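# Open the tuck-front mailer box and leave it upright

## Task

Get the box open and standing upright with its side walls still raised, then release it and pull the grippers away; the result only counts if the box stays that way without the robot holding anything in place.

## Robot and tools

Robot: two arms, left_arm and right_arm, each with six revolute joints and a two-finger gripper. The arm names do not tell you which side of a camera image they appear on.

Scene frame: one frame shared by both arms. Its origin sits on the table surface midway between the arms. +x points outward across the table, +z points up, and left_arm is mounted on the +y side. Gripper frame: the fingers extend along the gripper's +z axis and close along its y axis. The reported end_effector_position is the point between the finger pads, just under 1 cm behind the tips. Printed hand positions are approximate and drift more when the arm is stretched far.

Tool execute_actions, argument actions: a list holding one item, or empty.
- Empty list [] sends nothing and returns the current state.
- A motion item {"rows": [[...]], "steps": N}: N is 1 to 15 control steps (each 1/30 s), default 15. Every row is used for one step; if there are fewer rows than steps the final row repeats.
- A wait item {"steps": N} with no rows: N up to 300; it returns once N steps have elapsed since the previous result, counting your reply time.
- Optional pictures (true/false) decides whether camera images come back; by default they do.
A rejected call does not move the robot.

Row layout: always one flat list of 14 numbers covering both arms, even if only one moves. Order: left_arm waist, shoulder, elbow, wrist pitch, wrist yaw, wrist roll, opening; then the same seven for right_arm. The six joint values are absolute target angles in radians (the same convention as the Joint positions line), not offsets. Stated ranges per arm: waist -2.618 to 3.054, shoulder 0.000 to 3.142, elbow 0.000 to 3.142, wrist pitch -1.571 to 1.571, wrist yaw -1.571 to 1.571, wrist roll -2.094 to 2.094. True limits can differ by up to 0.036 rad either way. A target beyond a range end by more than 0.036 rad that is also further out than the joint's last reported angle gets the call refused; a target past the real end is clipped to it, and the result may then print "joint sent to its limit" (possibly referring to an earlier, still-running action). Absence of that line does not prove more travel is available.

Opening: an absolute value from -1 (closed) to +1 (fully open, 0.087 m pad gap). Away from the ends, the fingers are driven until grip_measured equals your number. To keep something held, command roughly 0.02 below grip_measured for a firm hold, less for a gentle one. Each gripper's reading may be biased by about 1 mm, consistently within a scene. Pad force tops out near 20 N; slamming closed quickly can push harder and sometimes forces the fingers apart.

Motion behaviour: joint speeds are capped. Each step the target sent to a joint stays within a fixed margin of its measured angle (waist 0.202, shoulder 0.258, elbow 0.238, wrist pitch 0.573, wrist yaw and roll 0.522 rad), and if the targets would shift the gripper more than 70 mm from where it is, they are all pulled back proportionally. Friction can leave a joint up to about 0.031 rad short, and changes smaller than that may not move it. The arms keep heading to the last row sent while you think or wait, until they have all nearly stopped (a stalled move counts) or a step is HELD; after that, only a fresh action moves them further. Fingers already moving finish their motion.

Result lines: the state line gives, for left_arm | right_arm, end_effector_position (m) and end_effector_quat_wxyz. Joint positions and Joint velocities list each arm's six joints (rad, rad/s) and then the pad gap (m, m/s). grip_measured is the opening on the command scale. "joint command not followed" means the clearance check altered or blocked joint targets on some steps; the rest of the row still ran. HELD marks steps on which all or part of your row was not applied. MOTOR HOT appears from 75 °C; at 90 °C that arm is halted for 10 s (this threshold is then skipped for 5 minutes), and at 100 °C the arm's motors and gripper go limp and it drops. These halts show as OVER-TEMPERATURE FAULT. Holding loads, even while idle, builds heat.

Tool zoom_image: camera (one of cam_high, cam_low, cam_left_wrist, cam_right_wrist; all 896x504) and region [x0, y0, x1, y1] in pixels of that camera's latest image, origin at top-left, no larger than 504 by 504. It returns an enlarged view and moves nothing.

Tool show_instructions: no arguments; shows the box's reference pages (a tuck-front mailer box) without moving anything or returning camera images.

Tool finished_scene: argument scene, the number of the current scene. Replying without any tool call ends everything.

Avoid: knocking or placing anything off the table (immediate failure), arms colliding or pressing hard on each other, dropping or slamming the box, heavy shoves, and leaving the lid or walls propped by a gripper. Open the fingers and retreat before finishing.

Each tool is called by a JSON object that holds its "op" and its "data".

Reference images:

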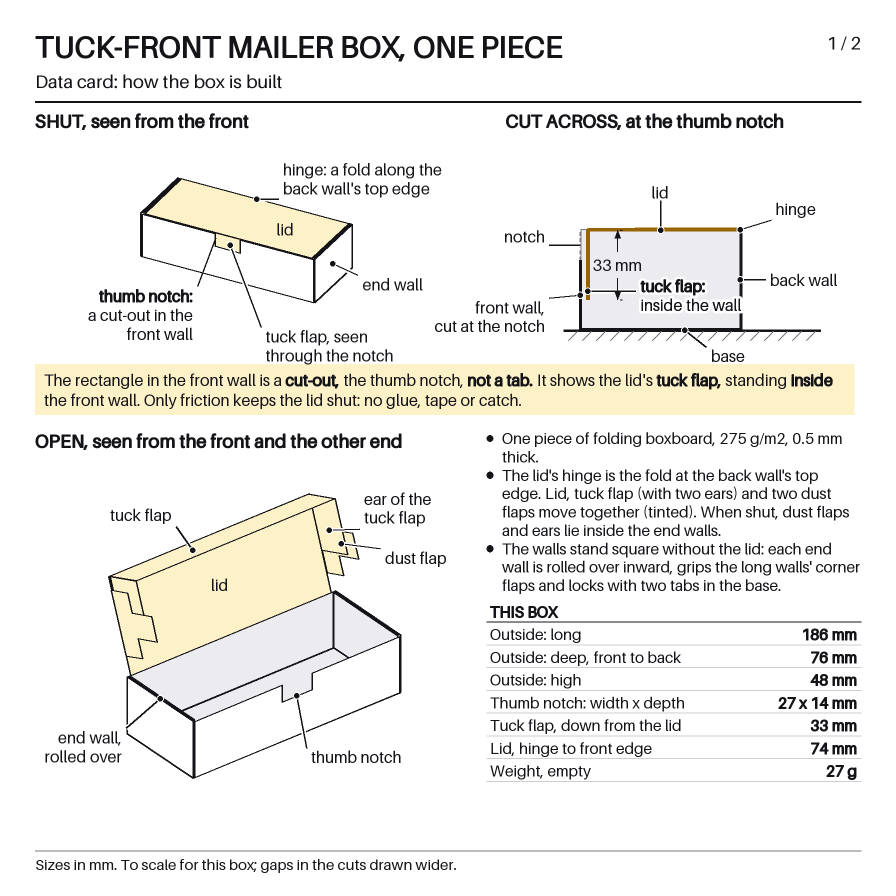

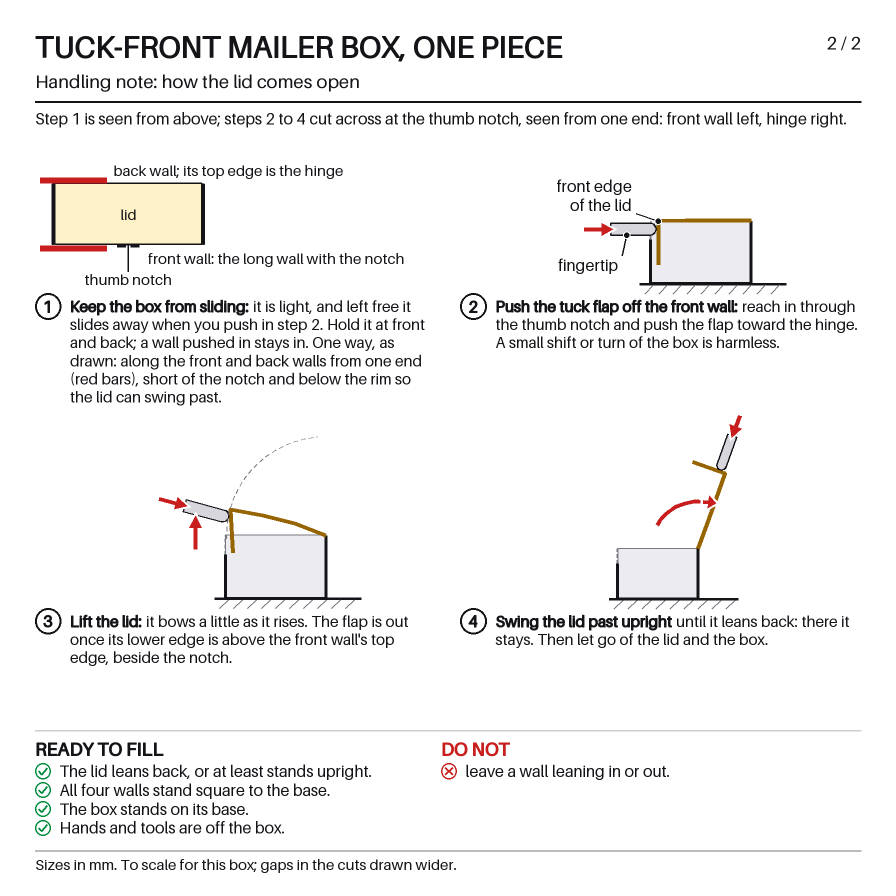

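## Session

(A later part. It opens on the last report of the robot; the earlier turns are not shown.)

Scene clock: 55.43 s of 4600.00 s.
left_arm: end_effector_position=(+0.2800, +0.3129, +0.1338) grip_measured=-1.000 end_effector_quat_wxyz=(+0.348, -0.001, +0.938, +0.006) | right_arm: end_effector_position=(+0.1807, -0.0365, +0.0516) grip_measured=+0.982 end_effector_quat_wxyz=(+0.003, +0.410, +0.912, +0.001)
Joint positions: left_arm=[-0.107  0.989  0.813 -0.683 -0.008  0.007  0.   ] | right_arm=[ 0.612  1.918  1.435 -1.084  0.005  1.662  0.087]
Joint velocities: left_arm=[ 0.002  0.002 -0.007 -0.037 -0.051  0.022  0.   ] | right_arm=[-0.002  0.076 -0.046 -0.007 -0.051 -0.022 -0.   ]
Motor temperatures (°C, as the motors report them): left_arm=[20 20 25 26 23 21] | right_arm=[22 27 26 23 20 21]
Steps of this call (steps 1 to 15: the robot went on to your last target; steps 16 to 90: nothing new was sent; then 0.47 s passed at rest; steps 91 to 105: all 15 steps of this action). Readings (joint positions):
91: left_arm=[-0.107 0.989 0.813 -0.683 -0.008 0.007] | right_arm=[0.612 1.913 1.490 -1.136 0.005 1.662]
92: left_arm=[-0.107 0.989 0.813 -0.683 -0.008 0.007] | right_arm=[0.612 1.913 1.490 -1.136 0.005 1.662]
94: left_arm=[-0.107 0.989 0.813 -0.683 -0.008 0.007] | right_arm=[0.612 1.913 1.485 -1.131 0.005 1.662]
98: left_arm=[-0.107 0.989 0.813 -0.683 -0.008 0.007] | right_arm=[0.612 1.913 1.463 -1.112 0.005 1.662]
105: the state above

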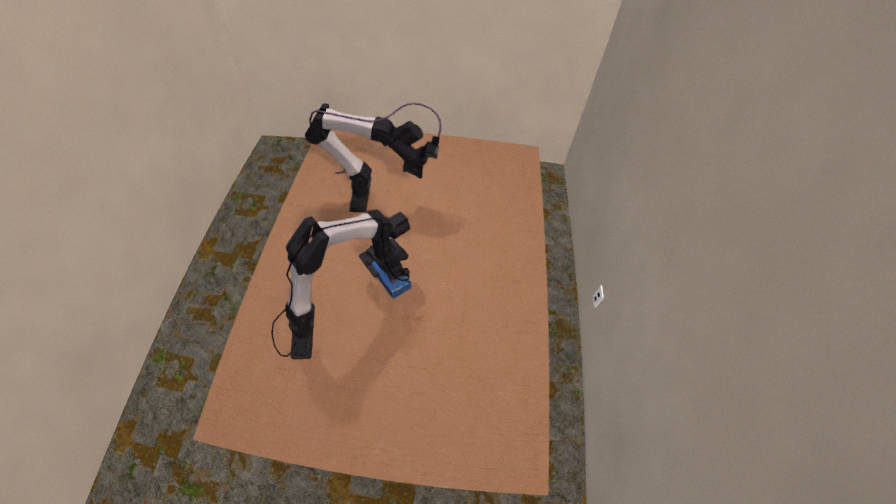

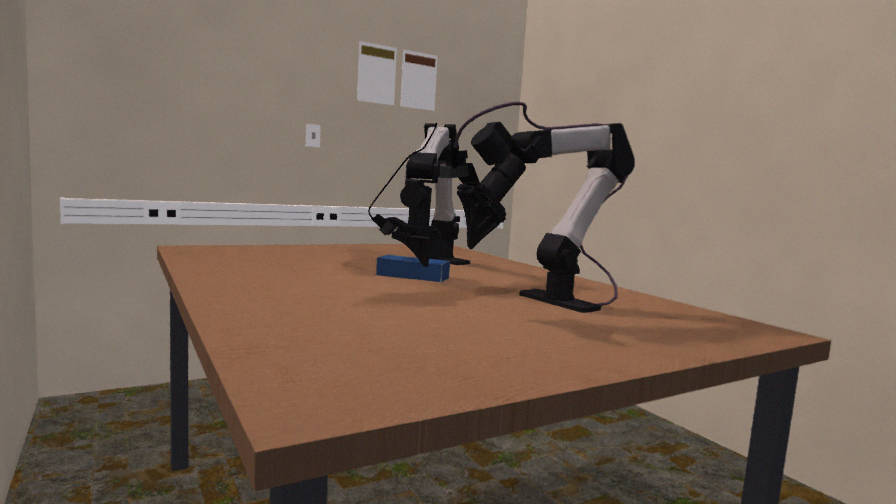

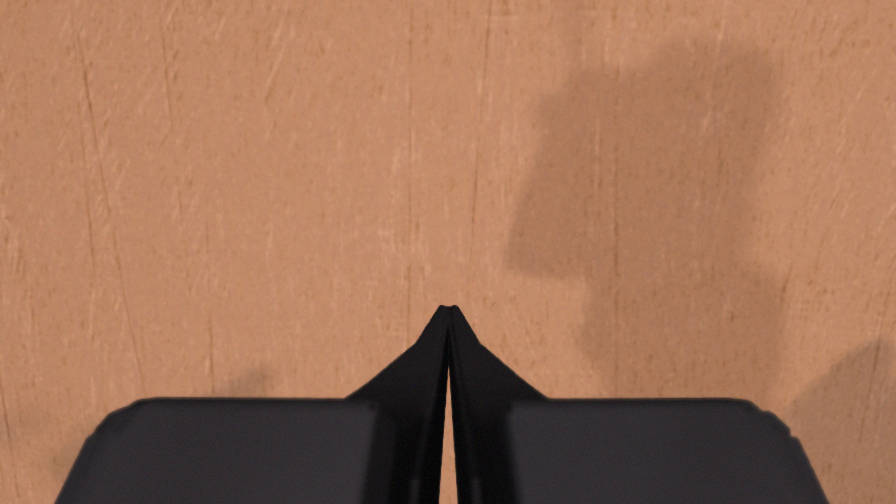

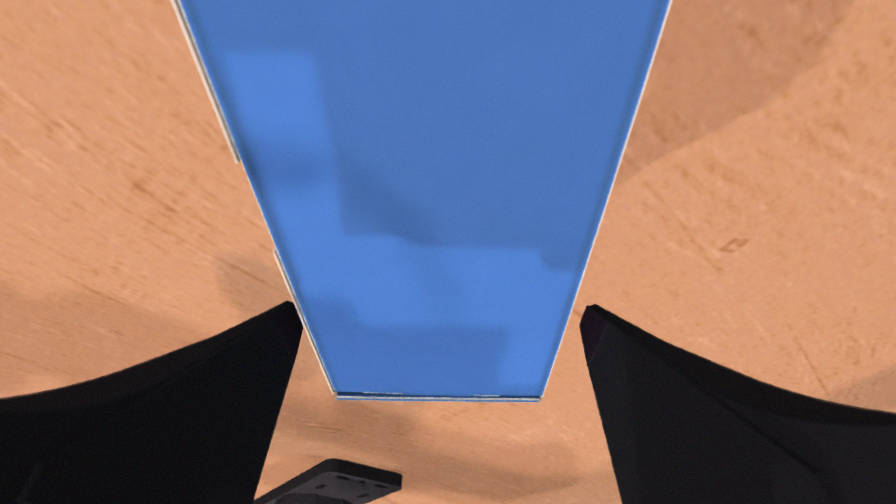

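{"op": "execute_actions", "data": {"actions": [{"rows": [[-0.1,1.0,0.8,-0.7,0,0,-1, 0.618,1.945,1.405,-1.05,0,1.668,1],[-0.1,1.0,0.8,-0.7,0,0,-1, 0.618,1.948,1.40,-1.04,0,1.668,1],[-0.1,1.0,0.8,-0.7,0,0,-1, 0.618,1.951,1.395,-1.03,0,1.668,1],[-0.1,1.0,0.8,-0.7,0,0,-1, 0.618,1.954,1.39,-1.02,0,1.668,1],[-0.1,1.0,0.8,-0.7,0,0,-1, 0.618,1.957,1.385,-1.01,0,1.668,1],[-0.1,1.0,0.8,-0.7,0,0,-1, 0.618,1.96,1.38,-1.0,0,1.668,1],[-0.1,1.0,0.8,-0.7,0,0,-1, 0.618,1.963,1.375,-0.99,0,1.668,1],[-0.1,1.0,0.8,-0.7,0,0,-1, 0.618,1.966,1.37,-0.985,0,1.668,1],[-0.1,1.0,0.8,-0.7,0,0,-1, 0.618,1.969,1.365,-0.98,0,1.668,1],[-0.1,1.0,0.8,-0.7,0,0,-1, 0.618,1.972,1.36,-0.975,0,1.668,1],[-0.1,1.0,0.8,-0.7,0,0,-1, 0.618,1.975,1.357,-0.975,0,1.668,1]], "steps": 15}], "pictures": false}}

{"op": "execute_actions", "data": {"actions": [{"rows": [[-0.1,1.0,0.8,-0.7,0,0,-1, 0.618,1.975,1.357,-0.975,0,1.668,0.95],[-0.1,1.0,0.8,-0.7,0,0,-1, 0.618,1.975,1.357,-0.975,0,1.668,0.92],[-0.1,1.0,0.8,-0.7,0,0,-1, 0.618,1.975,1.357,-0.975,0,1.668,0.89],[-0.1,1.0,0.8,-0.7,0,0,-1, 0.618,1.975,1.357,-0.975,0,1.668,0.86],[-0.1,1.0,0.8,-0.7,0,0,-1, 0.618,1.975,1.357,-0.975,0,1.668,0.84],[-0.1,1.0,0.8,-0.7,0,0,-1, 0.618,1.975,1.357,-0.975,0,1.668,0.82],[-0.1,1.0,0.8,-0.7,0,0,-1, 0.618,1.975,1.357,-0.975,0,1.668,0.80],[-0.1,1.0,0.8,-0.7,0,0,-1, 0.618,1.975,1.357,-0.975,0,1.668,0.79],[-0.1,1.0,0.8,-0.7,0,0,-1, 0.618,1.975,1.357,-0.975,0,1.668,0.78],[-0.1,1.0,0.8,-0.7,0,0,-1, 0.618,1.975,1.357,-0.975,0,1.668,0.77],[-0.1,1.0,0.8,-0.7,0,0,-1, 0.618,1.975,1.357,-0.975,0,1.668,0.76],[-0.1,1.0,0.8,-0.7,0,0,-1, 0.618,1.975,1.357,-0.975,0,1.668,0.75]], "steps": 15}]}}

Scene clock: 59.30 s of 4600.00 s.
left_arm: end_effector_position=(+0.2800, +0.3129, +0.1338) grip_measured=-1.000 end_effector_quat_wxyz=(+0.348, -0.001, +0.938, +0.006) | right_arm: end_effector_position=(+0.1808, -0.0363, +0.0235) grip_measured=+0.982 end_effector_quat_wxyz=(+0.001, +0.410, +0.912, -0.004)
Joint positions: left_arm=[-0.107  0.989  0.813 -0.683 -0.008  0.007  0.   ] | right_arm=[ 0.612  1.96   1.378 -0.996  0.005  1.662  0.087]
Joint velocities: left_arm=[-0.007  0.002 -0.002 -0.066 -0.037 -0.066  0.   ] | right_arm=[-0.017  0.012 -0.002 -0.007 -0.081  0.022  0.001]
Motor temperatures (°C, as the motors report them): left_arm=[20 20 25 26 23 21] | right_arm=[22 27 26 23 20 21]
Steps of this call (steps 1 to 15: the robot went on to your last target; steps 16 to 90: nothing new was sent; then 0.37 s passed at rest; steps 91 to 105: all 15 steps of this action). Readings (joint positions):
91: left_arm=[-0.107 0.989 0.813 -0.683 -0.008 0.007] | right_arm=[0.612 1.922 1.433 -1.073 0.005 1.662]
92: left_arm=[-0.107 0.989 0.813 -0.683 -0.008 0.007] | right_arm=[0.612 1.922 1.432 -1.069 0.005 1.662]
94: left_arm=[-0.107 0.989 0.813 -0.683 -0.008 0.007] | right_arm=[0.612 1.923 1.425 -1.056 0.005 1.662]
98: left_arm=[-0.107 0.989 0.813 -0.683 -0.008 0.007] | right_arm=[0.612 1.938 1.404 -1.026 0.005 1.662]
105: the state above

Scene clock: 59.80 s of 4600.00 s.
left_arm: end_effector_position=(+0.2800, +0.3129, +0.1338) grip_measured=-1.000 end_effector_quat_wxyz=(+0.348, -0.001, +0.938, +0.006) | right_arm: end_effector_position=(+0.1825, -0.0345, +0.0235) grip_measured=+0.750 end_effector_quat_wxyz=(+0.003, +0.410, +0.912, +0.000)
Joint positions: left_arm=[-0.107  0.989  0.813 -0.683 -0.008  0.007  0.   ] | right_arm=[ 0.612  1.96   1.378 -0.986  0.005  1.662  0.077]
Joint velocities: left_arm=[ 0.002 -0.017 -0.007 -0.022  0.037 -0.051  0.   ] | right_arm=[-0.012 -0.002 -0.012 -0.022 -0.022  0.095 -0.002]
Motor temperatures (°C, as the motors report them): left_arm=[20 20 25 26 23 21] | right_arm=[22 27 26 23 20 21]
Steps of this call (steps 1 to 15: all 15 steps of this action). Readings (joint positions):
1: left_arm=[-0.107 0.989 0.813 -0.683 -0.008 0.007] | right_arm=[0.612 1.960 1.378 -0.995 0.005 1.662]
2: left_arm=[-0.107 0.989 0.813 -0.683 -0.008 0.007] | right_arm=[0.612 1.960 1.378 -0.993 0.005 1.662]
4: left_arm=[-0.107 0.989 0.813 -0.683 -0.008 0.007] | right_arm=[0.612 1.960 1.378 -0.990 0.005 1.662]
8: left_arm=[-0.107 0.989 0.813 -0.683 -0.008 0.007] | right_arm=[0.612 1.960 1.378 -0.988 0.005 1.662]
15: the state above

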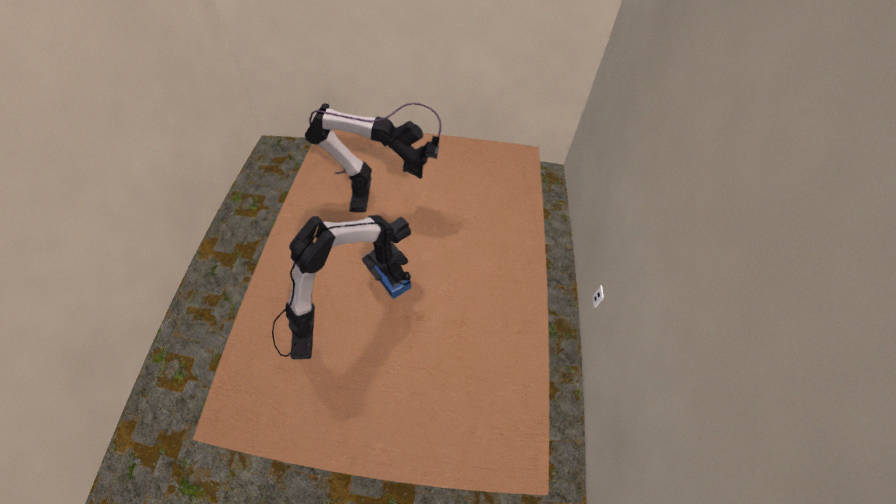

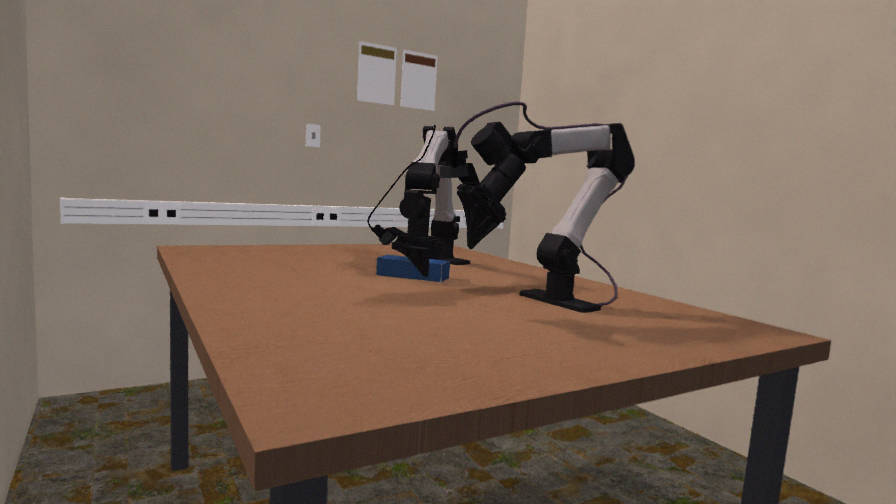

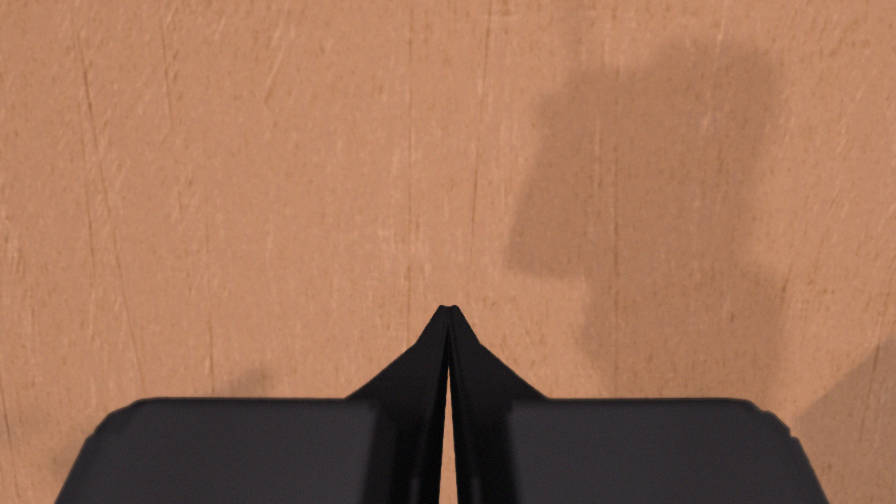

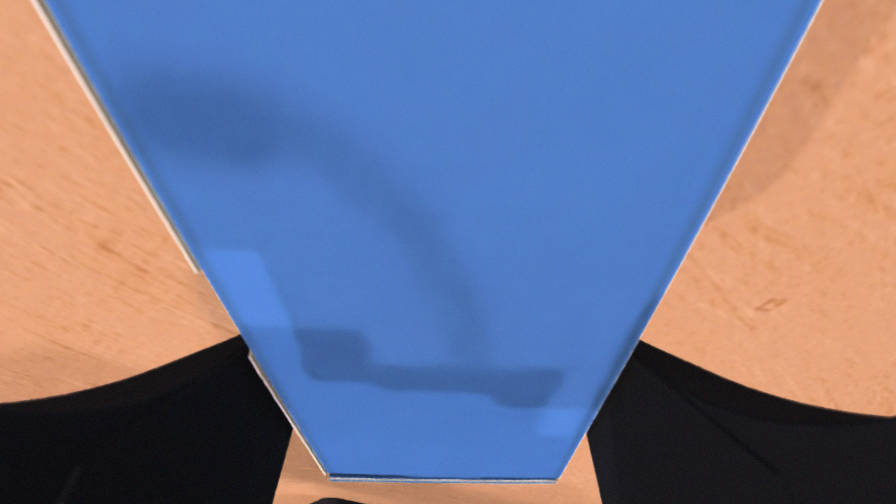

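{"op": "execute_actions", "data": {"actions": [{"rows": [[-0.1,1.0,0.8,-0.7,0,0,-1, 0.618,1.975,1.357,-0.975,0,1.668,0.745],[-0.1,1.0,0.8,-0.7,0,0,-1, 0.618,1.975,1.357,-0.975,0,1.668,0.74],[-0.1,1.0,0.8,-0.7,0,0,-1, 0.618,1.975,1.357,-0.975,0,1.668,0.735],[-0.1,1.0,0.8,-0.7,0,0,-1, 0.618,1.975,1.357,-0.975,0,1.668,0.73],[-0.1,1.0,0.8,-0.7,0,0,-1, 0.618,1.975,1.357,-0.975,0,1.668,0.725],[-0.1,1.0,0.8,-0.7,0,0,-1, 0.618,1.975,1.357,-0.975,0,1.668,0.72],[-0.1,1.0,0.8,-0.7,0,0,-1, 0.618,1.975,1.357,-0.975,0,1.668,0.715]], "steps": 12}], "pictures": false}}

Scene clock: 61.50 s of 4600.00 s.
left_arm: end_effector_position=(+0.2800, +0.3129, +0.1338) grip_measured=-1.000 end_effector_quat_wxyz=(+0.348, -0.001, +0.938, +0.006) | right_arm: end_effector_position=(+0.1825, -0.0345, +0.0235) grip_measured=+0.716 end_effector_quat_wxyz=(+0.003, +0.410, +0.912, +0.000)
Joint positions: left_arm=[-0.107  0.989  0.813 -0.683 -0.008  0.007  0.   ] | right_arm=[ 0.612  1.96   1.378 -0.986  0.005  1.662  0.075]
Joint velocities: left_arm=[ 0.002 -0.017 -0.012 -0.022  0.037 -0.037  0.   ] | right_arm=[-0.007 -0.012 -0.007 -0.007 -0.037 -0.007  0.001]
Motor temperatures (°C, as the motors report them): left_arm=[20 20 25 26 23 21] | right_arm=[22 27 26 23 20 21]
Steps of this call (steps 1 to 15: the robot went on to your last target; steps 16 to 39: nothing new was sent; steps 40 to 51: all 12 steps of this action). Readings (joint positions):
40: left_arm=[-0.107 0.989 0.813 -0.683 -0.008 0.007] | right_arm=[0.612 1.960 1.378 -0.986 0.005 1.662]
41: left_arm=[-0.107 0.989 0.813 -0.683 -0.008 0.007] | right_arm=[0.612 1.960 1.378 -0.986 0.005 1.662]
43: left_arm=[-0.107 0.989 0.813 -0.683 -0.008 0.007] | right_arm=[0.612 1.960 1.378 -0.986 0.005 1.662]
47: left_arm=[-0.107 0.989 0.813 -0.683 -0.008 0.007] | right_arm=[0.612 1.960 1.378 -0.986 0.005 1.662]
51: the state above

{"op": "execute_actions", "data": {"actions": [{"rows": [[-0.1,1.0,0.8,-0.7,0,0,-1, 0.618,1.975,1.40,-1.0,0,1.668,0.71],[-0.1,1.0,0.8,-0.7,0,0,-1, 0.618,1.98,1.415,-1.005,0,1.668,0.71],[-0.1,1.0,0.8,-0.7,0,0,-1, 0.618,1.989,1.43,-1.012,0,1.66,0.71],[-0.1,1.0,0.8,-0.7,0,0,-1, 0.618,2.003,1.45,-1.02,0,1.65,0.71],[-0.1,1.0,0.8,-0.7,0,0,-1, 0.618,2.017,1.47,-1.028,0,1.63,0.71],[-0.1,1.0,0.8,-0.7,0,0,-1, 0.615,2.03,1.49,-1.036,0,1.61,0.71],[-0.1,1.0,0.8,-0.7,0,0,-1, 0.612,2.044,1.511,-1.045,0,1.58,0.71],[-0.1,1.0,0.8,-0.7,0,0,-1, 0.609,2.058,1.532,-1.054,0,1.55,0.71],[-0.1,1.0,0.8,-0.7,0,0,-1, 0.606,2.072,1.553,-1.063,0,1.51,0.71],[-0.1,1.0,0.8,-0.7,0,0,-1, 0.603,2.086,1.575,-1.072,0,1.47,0.71],[-0.1,1.0,0.8,-0.7,0,0,-1, 0.6,2.1,1.597,-1.081,0,1.43,0.71],[-0.1,1.0,0.8,-0.7,0,0,-1, 0.597,2.113,1.618,-1.09,0,1.39,0.71],[-0.1,1.0,0.8,-0.7,0,0,-1, 0.594,2.127,1.64,-1.10,0,1.35,0.71],[-0.1,1.0,0.8,-0.7,0,0,-1, 0.591,2.141,1.662,-1.109,0,1.31,0.71],[-0.1,1.0,0.8,-0.7,0,0,-1, 0.588,2.155,1.684,-1.118,0,1.27,0.71]], "steps": 15}], "pictures": false}}

{"op": "execute_actions", "data": {"actions": [{"rows": [[-0.1,1.0,0.8,-0.7,0,0,-1, 0.585,2.169,1.706,-1.127,0,1.23,0.71],[-0.1,1.0,0.8,-0.7,0,0,-1, 0.582,2.183,1.729,-1.136,0,1.19,0.71],[-0.1,1.0,0.8,-0.7,0,0,-1, 0.579,2.197,1.752,-1.145,0,1.15,0.71],[-0.1,1.0,0.8,-0.7,0,0,-1, 0.576,2.211,1.775,-1.154,0,1.11,0.71],[-0.1,1.0,0.8,-0.7,0,0,-1, 0.573,2.225,1.798,-1.163,0,1.07,0.71],[-0.1,1.0,0.8,-0.7,0,0,-1, 0.57,2.239,1.821,-1.172,0,1.03,0.71],[-0.1,1.0,0.8,-0.7,0,0,-1, 0.567,2.253,1.845,-1.181,0,0.99,0.71],[-0.1,1.0,0.8,-0.7,0,0,-1, 0.564,2.267,1.868,-1.19,0,0.95,0.71],[-0.1,1.0,0.8,-0.7,0,0,-1, 0.561,2.281,1.892,-1.2,0,0.91,0.71],[-0.1,1.0,0.8,-0.7,0,0,-1, 0.558,2.295,1.916,-1.21,0,0.87,0.71],[-0.1,1.0,0.8,-0.7,0,0,-1, 0.555,2.309,1.94,-1.22,0,0.83,0.71],[-0.1,1.0,0.8,-0.7,0,0,-1, 0.552,2.323,1.964,-1.23,0,0.79,0.71],[-0.1,1.0,0.8,-0.7,0,0,-1, 0.549,2.337,1.988,-1.24,0,0.75,0.71],[-0.1,1.0,0.8,-0.7,0,0,-1, 0.546,2.351,2.012,-1.25,0,0.71,0.71],[-0.1,1.0,0.8,-0.7,0,0,-1, 0.543,2.365,2.036,-1.258,0,0.67,0.71]], "steps": 15}]}}

Scene clock: 68.60 s of 4600.00 s.
left_arm: end_effector_position=(+0.2800, +0.3129, +0.1338) grip_measured=-1.000 end_effector_quat_wxyz=(+0.348, -0.001, +0.938, +0.006) | right_arm: end_effector_position=(+0.2101, -0.0094, +0.0285) grip_measured=+0.711 end_effector_quat_wxyz=(+0.006, +0.303, +0.953, +0.006)
Joint positions: left_arm=[-0.107  0.989  0.813 -0.683 -0.008  0.007  0.   ] | right_arm=[ 0.605  2.114  1.628 -1.069  0.005  1.424  0.075]
Joint velocities: left_arm=[-0.002 -0.022 -0.007 -0.11   0.037 -0.051  0.   ] | right_arm=[-0.085  0.413  0.637 -0.286 -0.022 -0.989 -0.001]
Motor temperatures (°C, as the motors report them): left_arm=[20 20 25 26 23 21] | right_arm=[22 28 26 23 20 21]
Steps of this call (steps 1 to 15: the robot went on to your last target; steps 16 to 90: nothing new was sent; then 3.60 s passed at rest; steps 91 to 105: all 15 steps of this action). Readings (joint positions):
91: left_arm=[-0.107 0.989 0.813 -0.683 -0.008 0.007] | right_arm=[0.612 1.960 1.378 -0.986 0.005 1.662]
92: left_arm=[-0.107 0.989 0.813 -0.683 -0.008 0.007] | right_arm=[0.612 1.960 1.380 -0.989 0.005 1.662]
94: left_arm=[-0.107 0.989 0.813 -0.683 -0.008 0.007] | right_arm=[0.612 1.969 1.400 -1.000 0.005 1.661]
98: left_arm=[-0.107 0.989 0.813 -0.683 -0.008 0.007] | right_arm=[0.612 2.013 1.479 -1.019 0.005 1.624]
105: the state above

Scene clock: 69.10 s of 4600.00 s.
left_arm: end_effector_position=(+0.2800, +0.3129, +0.1338) grip_measured=-1.000 end_effector_quat_wxyz=(+0.348, -0.001, +0.938, +0.006) | right_arm: end_effector_position=(+0.2530, -0.0086, +0.0295) grip_measured=+0.711 end_effector_quat_wxyz=(+0.009, +0.042, +0.999, +0.005)
Joint positions: left_arm=[-0.107  0.989  0.813 -0.683 -0.008  0.007  0.   ] | right_arm=[ 0.558  2.323  1.977 -1.205  0.005  0.845  0.075]
Joint velocities: left_arm=[-0.007 -0.007  0.002 -0.081  0.007 -0.007  0.   ] | right_arm=[-0.081  0.418  0.676 -0.154 -0.066 -1.121  0.   ]
Motor temperatures (°C, as the motors report them): left_arm=[20 20 25 26 23 21] | right_arm=[22 28 26 23 20 21]
Steps of this call (steps 1 to 15: all 15 steps of this action). Readings (joint positions):
1: left_arm=[-0.107 0.989 0.813 -0.683 -0.008 0.007] | right_arm=[0.602 2.128 1.650 -1.077 0.005 1.389]
2: left_arm=[-0.107 0.989 0.813 -0.683 -0.008 0.007] | right_arm=[0.599 2.142 1.672 -1.086 0.005 1.352]
4: left_arm=[-0.107 0.989 0.813 -0.683 -0.008 0.007] | right_arm=[0.591 2.170 1.717 -1.104 0.005 1.277]
8: left_arm=[-0.107 0.989 0.813 -0.683 -0.008 0.007] | right_arm=[0.578 2.225 1.810 -1.139 0.005 1.122]
15: the state above

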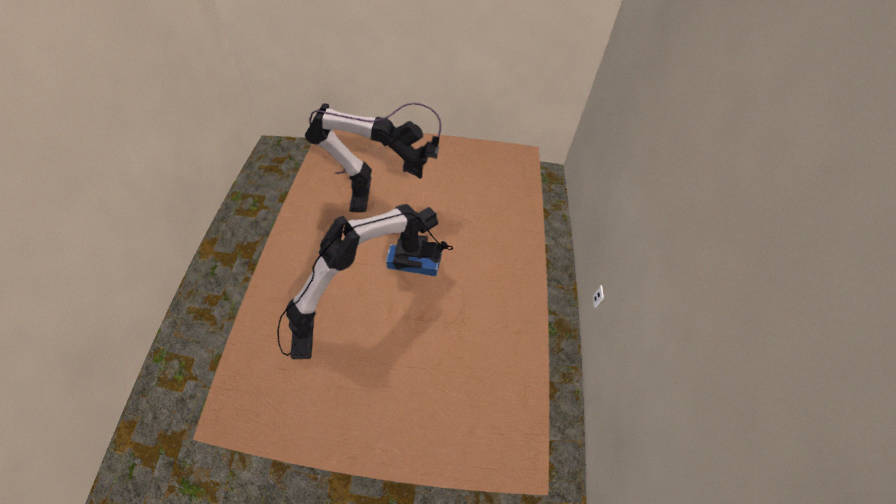

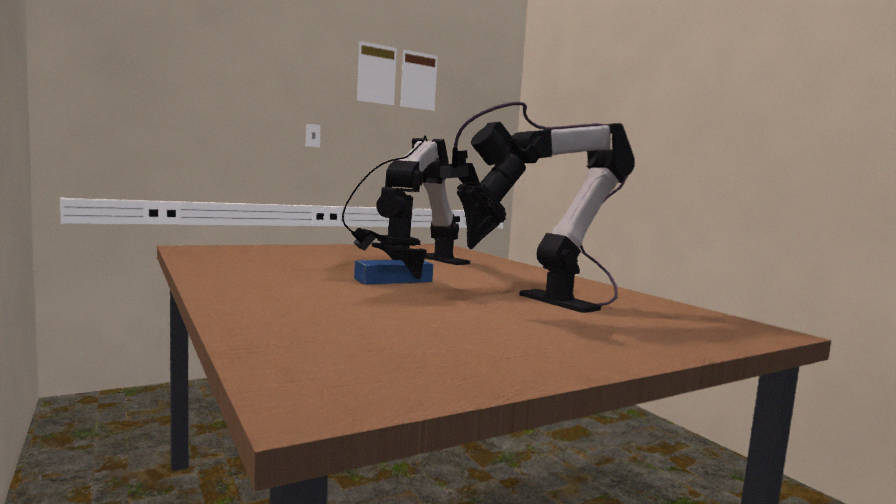

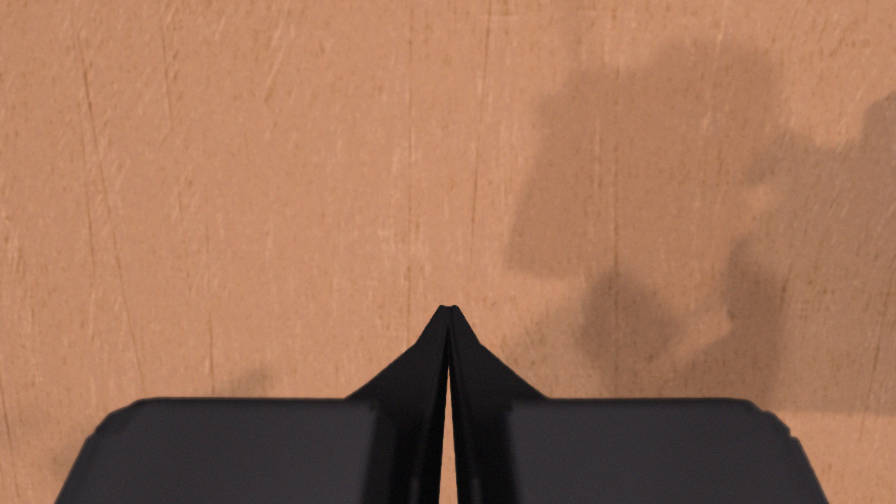

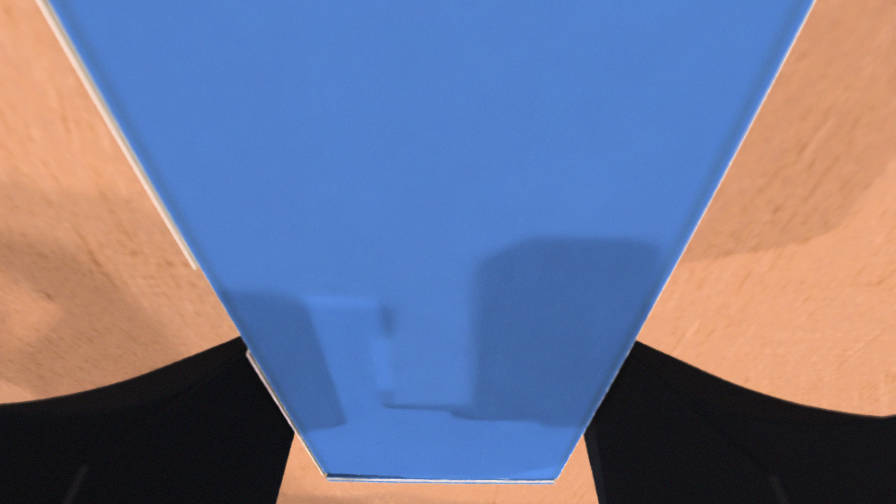

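{"op": "execute_actions", "data": {"actions": [{"rows": [[-0.1,1.0,0.8,-0.7,0,0,-1, 0.54,2.365,2.036,-1.25,0,0.62,0.71],[-0.1,1.0,0.8,-0.7,0,0,-1, 0.537,2.365,2.036,-1.25,0,0.57,0.71],[-0.1,1.0,0.8,-0.7,0,0,-1, 0.534,2.365,2.036,-1.25,0,0.52,0.71],[-0.1,1.0,0.8,-0.7,0,0,-1, 0.531,2.365,2.036,-1.25,0,0.47,0.71],[-0.1,1.0,0.8,-0.7,0,0,-1, 0.528,2.365,2.036,-1.25,0,0.42,0.71],[-0.1,1.0,0.8,-0.7,0,0,-1, 0.525,2.365,2.036,-1.25,0,0.37,0.71],[-0.1,1.0,0.8,-0.7,0,0,-1, 0.522,2.365,2.036,-1.25,0,0.32,0.71],[-0.1,1.0,0.8,-0.7,0,0,-1, 0.519,2.365,2.036,-1.25,0,0.27,0.71],[-0.1,1.0,0.8,-0.7,0,0,-1, 0.516,2.365,2.036,-1.25,0,0.22,0.71],[-0.1,1.0,0.8,-0.7,0,0,-1, 0.513,2.365,2.036,-1.25,0,0.17,0.71],[-0.1,1.0,0.8,-0.7,0,0,-1, 0.513,2.365,2.036,-1.25,0,0.12,0.71],[-0.1,1.0,0.8,-0.7,0,0,-1, 0.513,2.365,2.036,-1.25,0,0.07,0.71],[-0.1,1.0,0.8,-0.7,0,0,-1, 0.513,2.365,2.036,-1.25,0,0.03,0.71],[-0.1,1.0,0.8,-0.7,0,0,-1, 0.513,2.365,2.036,-1.25,0,-0.008,0.71]], "steps": 15}], "pictures": false}}

{"op": "execute_actions", "data": {"actions": [{"steps": 15}]}}

Scene clock: 71.93 s of 4600.00 s.
left_arm: end_effector_position=(+0.2800, +0.3129, +0.1338) grip_measured=-1.000 end_effector_quat_wxyz=(+0.348, -0.001, +0.938, +0.006) | right_arm: end_effector_position=(+0.2710, -0.0493, +0.0295) grip_measured=+0.711 end_effector_quat_wxyz=(-0.002, -0.283, +0.959, -0.003)
Joint positions: left_arm=[-0.107  0.989  0.813 -0.683 -0.008  0.007  0.   ] | right_arm=[ 0.517  2.347  2.015 -1.245  0.005  0.147  0.075]
Joint velocities: left_arm=[ 0.002 -0.007 -0.002 -0.081  0.007 -0.037  0.   ] | right_arm=[-0.007 -0.002 -0.002 -0.022  0.007 -1.048 -0.   ]
Motor temperatures (°C, as the motors report them): left_arm=[20 20 25 26 23 21] | right_arm=[22 29 26 23 20 21]
Steps of this call (steps 1 to 30: the robot went on to your last target; steps 31 to 70: nothing new was sent; steps 71 to 85: all 15 steps of this action). Readings (joint positions):
71: left_arm=[-0.107 0.989 0.813 -0.683 -0.008 0.007] | right_arm=[0.549 2.347 2.015 -1.245 0.005 0.670]
72: left_arm=[-0.107 0.989 0.813 -0.683 -0.008 0.007] | right_arm=[0.549 2.347 2.015 -1.245 0.005 0.654]
74: left_arm=[-0.107 0.989 0.813 -0.683 -0.008 0.007] | right_arm=[0.547 2.347 2.015 -1.245 0.005 0.602]
78: left_arm=[-0.107 0.989 0.813 -0.683 -0.008 0.007] | right_arm=[0.535 2.347 2.015 -1.245 0.005 0.453]
85: the state above

Scene clock: 72.43 s of 4600.00 s.
left_arm: end_effector_position=(+0.2800, +0.3129, +0.1338) grip_measured=-1.000 end_effector_quat_wxyz=(+0.348, -0.001, +0.938, +0.006) | right_arm: end_effector_position=(+0.2746, -0.0541, +0.0295) grip_measured=+0.711 end_effector_quat_wxyz=(-0.002, -0.351, +0.936, -0.003)
Joint positions: left_arm=[-0.107  0.989  0.813 -0.683 -0.008  0.007  0.   ] | right_arm=[ 0.517  2.347  2.015 -1.245  0.005  0.004  0.075]
Joint velocities: left_arm=[ 0.007 -0.017 -0.002 -0.051  0.007 -0.037  0.   ] | right_arm=[ 0.007 -0.022 -0.002  0.007  0.007 -0.066 -0.001]
Motor temperatures (°C, as the motors report them): left_arm=[20 20 25 26 23 21] | right_arm=[22 29 26 23 20 21]
Steps of this call (steps 1 to 15: the robot went on to your last target). Readings (joint positions):
1: left_arm=[-0.107 0.989 0.813 -0.683 -0.008 0.007] | right_arm=[0.517 2.347 2.015 -1.245 0.005 0.117]
2: left_arm=[-0.107 0.989 0.813 -0.683 -0.008 0.007] | right_arm=[0.517 2.347 2.015 -1.245 0.005 0.093]
4: left_arm=[-0.107 0.989 0.813 -0.683 -0.008 0.007] | right_arm=[0.517 2.347 2.015 -1.245 0.005 0.059]
8: left_arm=[-0.107 0.989 0.813 -0.683 -0.008 0.007] | right_arm=[0.517 2.347 2.015 -1.245 0.005 0.023]
15: the state above

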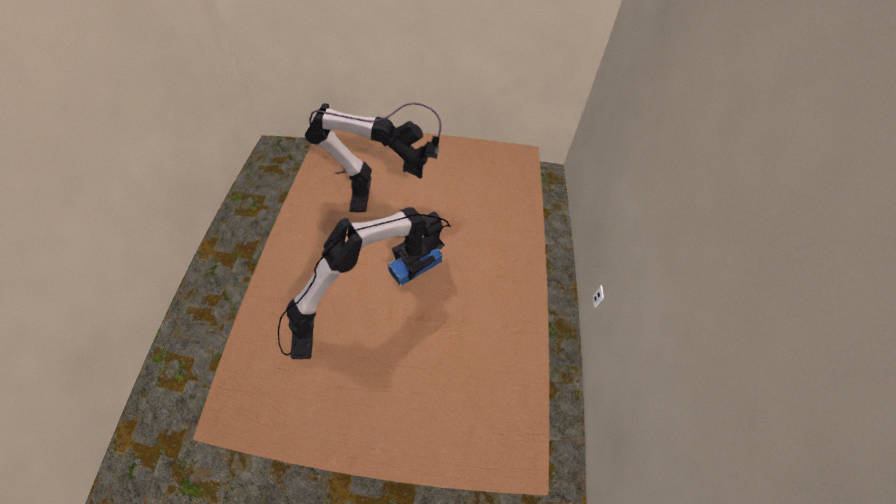

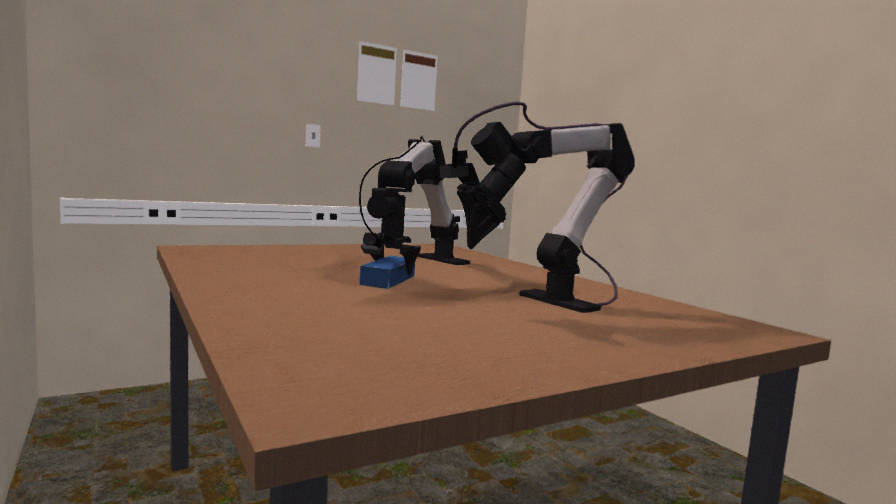

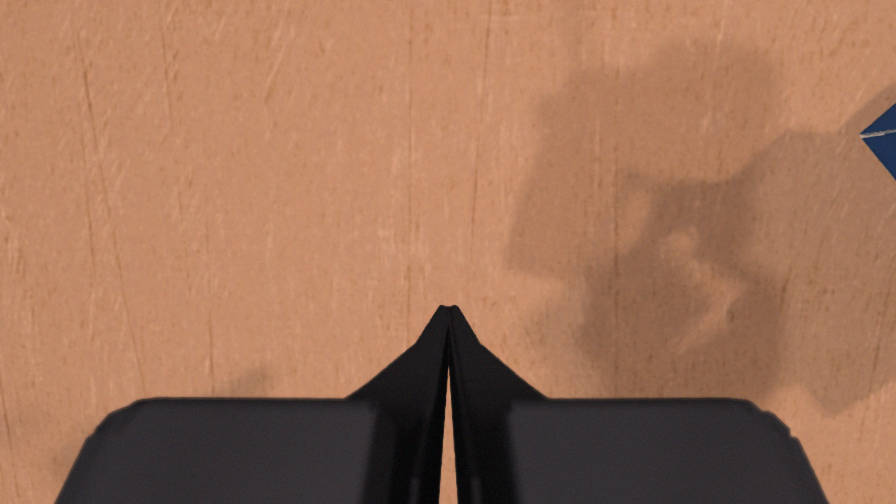

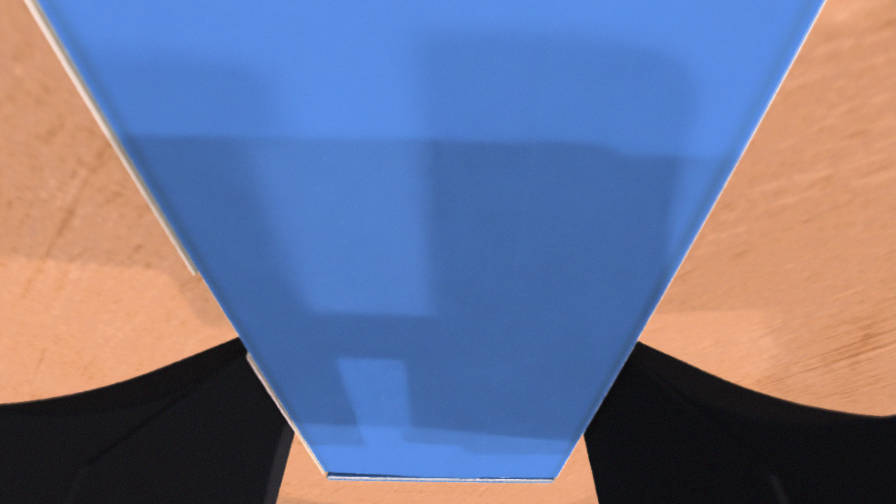

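{"op": "execute_actions", "data": {"actions": [{"rows": [[-0.1,1.0,0.8,-0.7,0,0,-1, 0.513,2.372,2.036,-1.235,0,-0.008,0.71],[-0.1,1.0,0.8,-0.7,0,0,-1, 0.513,2.376,2.036,-1.23,0,-0.008,0.71],[-0.1,1.0,0.8,-0.7,0,0,-1, 0.513,2.379,2.036,-1.225,0,-0.008,0.71],[-0.1,1.0,0.8,-0.7,0,0,-1, 0.513,2.379,2.036,-1.225,0,-0.008,0.71],[-0.1,1.0,0.8,-0.7,0,0,-1, 0.513,2.379,2.036,-1.225,0,-0.008,0.71],[-0.1,1.0,0.8,-0.7,0,0,-1, 0.513,2.379,2.036,-1.225,0,-0.008,0.71],[-0.1,1.0,0.8,-0.7,0,0,-1, 0.513,2.379,2.036,-1.225,0,-0.008,0.71],[-0.1,1.0,0.8,-0.7,0,0,-1, 0.513,2.379,2.036,-1.225,0,-0.008,0.72],[-0.1,1.0,0.8,-0.7,0,0,-1, 0.513,2.379,2.036,-1.225,0,-0.008,0.73],[-0.1,1.0,0.8,-0.7,0,0,-1, 0.513,2.379,2.036,-1.225,0,-0.008,0.75],[-0.1,1.0,0.8,-0.7,0,0,-1, 0.513,2.379,2.036,-1.225,0,-0.008,0.8],[-0.1,1.0,0.8,-0.7,0,0,-1, 0.513,2.379,2.036,-1.225,0,-0.008,0.9],[-0.1,1.0,0.8,-0.7,0,0,-1, 0.513,2.379,2.036,-1.225,0,-0.008,1]], "steps": 15}]}}

{"op": "zoom_image", "data": {"camera": "cam_low", "region": [330, 130, 530, 310]}}

Scene clock: 78.17 s of 4600.00 s.
left_arm: end_effector_position=(+0.2800, +0.3129, +0.1338) grip_measured=-1.000 end_effector_quat_wxyz=(+0.348, -0.001, +0.938, +0.006) | right_arm: end_effector_position=(+0.2752, -0.0539, +0.0249) grip_measured=+0.978 end_effector_quat_wxyz=(-0.004, -0.354, +0.935, -0.004)
Joint positions: left_arm=[-0.107  0.989  0.813 -0.683 -0.008  0.007  0.   ] | right_arm=[ 0.517  2.358  2.015 -1.239  0.005 -0.002  0.087]
Joint velocities: left_arm=[-0.002 -0.007  0.002 -0.037  0.007  0.007  0.   ] | right_arm=[-0.007 -0.012  0.002 -0.007 -0.022 -0.066  0.005]
Motor temperatures (°C, as the motors report them): left_arm=[20 20 26 26 23 21] | right_arm=[22 31 27 23 20 21]
Steps of this call (steps 1 to 15: the robot went on to your last target; steps 16 to 90: nothing new was sent; then 2.23 s passed at rest; steps 91 to 105: all 15 steps of this action). Readings (joint positions):
91: left_arm=[-0.107 0.989 0.813 -0.683 -0.008 0.007] | right_arm=[0.517 2.347 2.015 -1.245 0.005 -0.001]
92: left_arm=[-0.107 0.989 0.813 -0.683 -0.008 0.007] | right_arm=[0.517 2.347 2.015 -1.245 0.005 -0.001]
94: left_arm=[-0.107 0.989 0.813 -0.683 -0.008 0.007] | right_arm=[0.517 2.349 2.015 -1.243 0.005 -0.001]
98: left_arm=[-0.107 0.989 0.813 -0.683 -0.008 0.007] | right_arm=[0.517 2.357 2.015 -1.240 0.005 -0.002]
105: the state above

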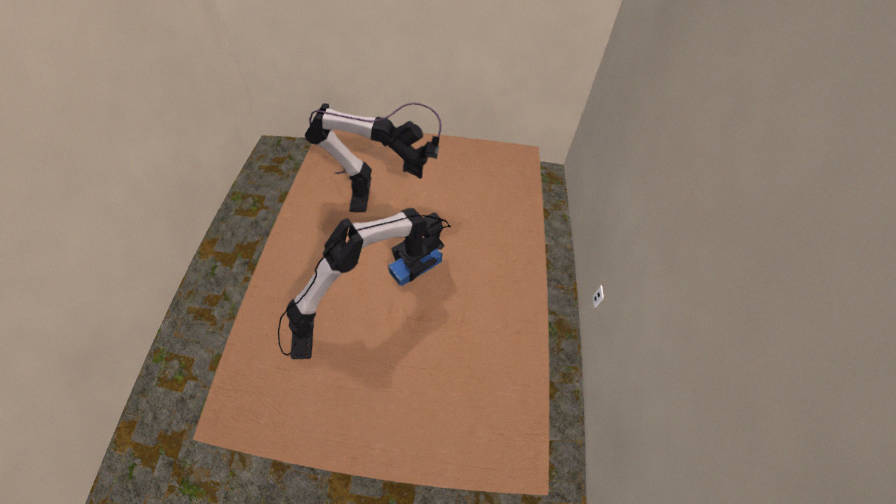

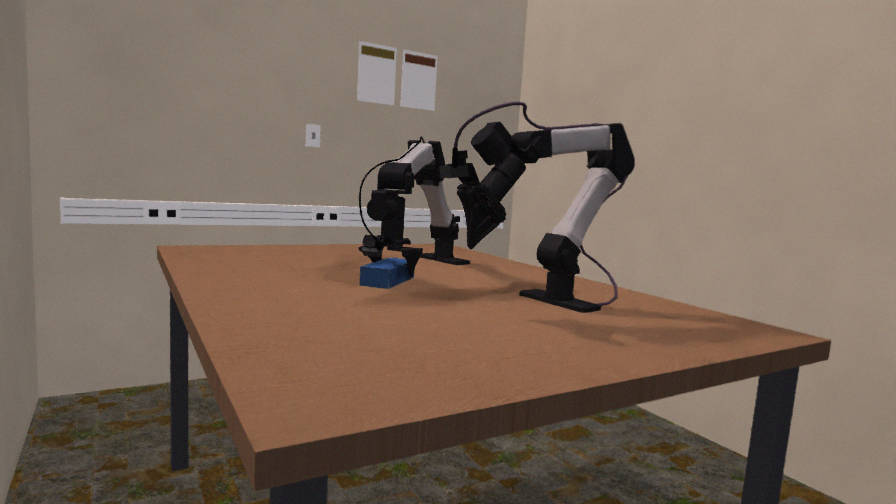

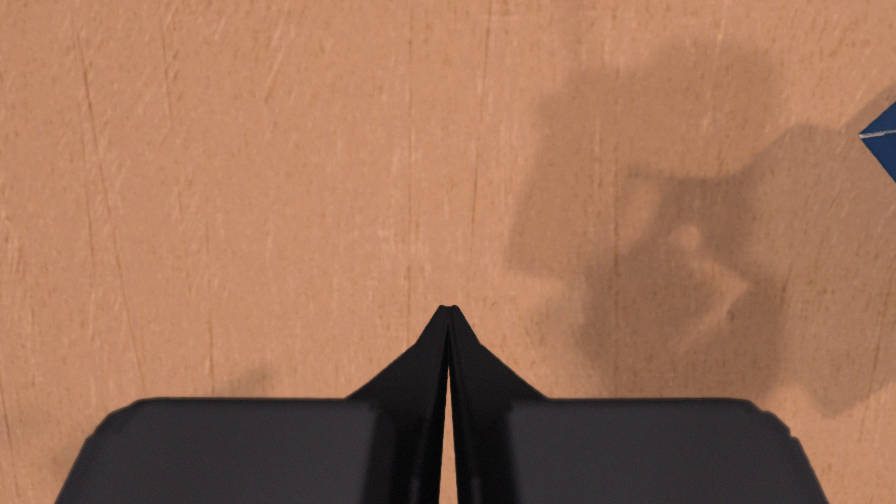

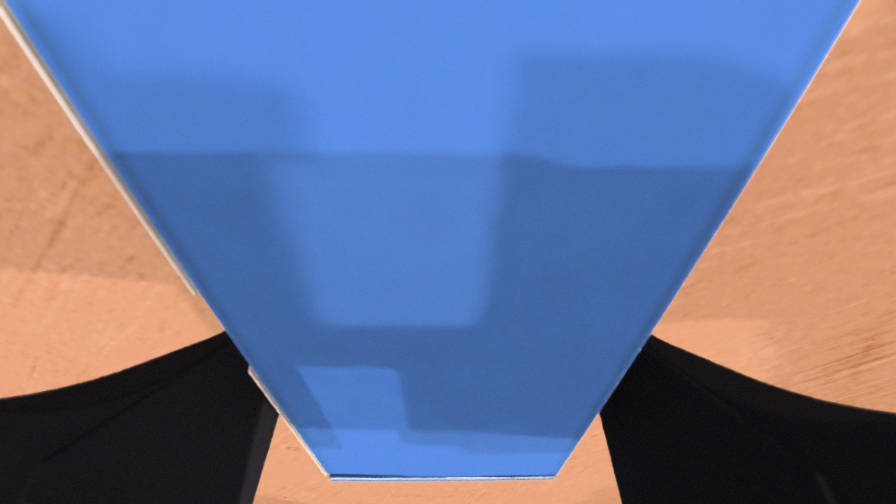

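Region (330, 130, 530, 310) of cam_low's 896x504 image, scaled by 2.520, with more detail than that image has; it fills the top 454 rows of this view, and the rest is white.

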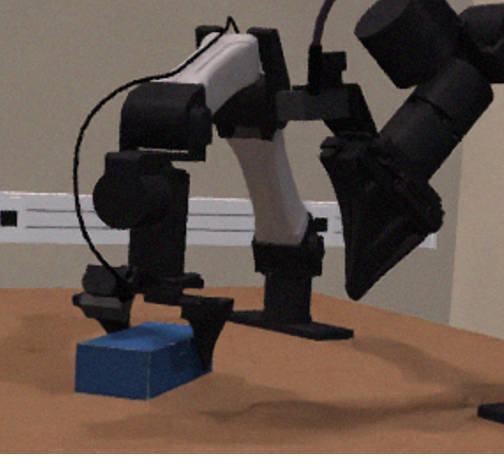

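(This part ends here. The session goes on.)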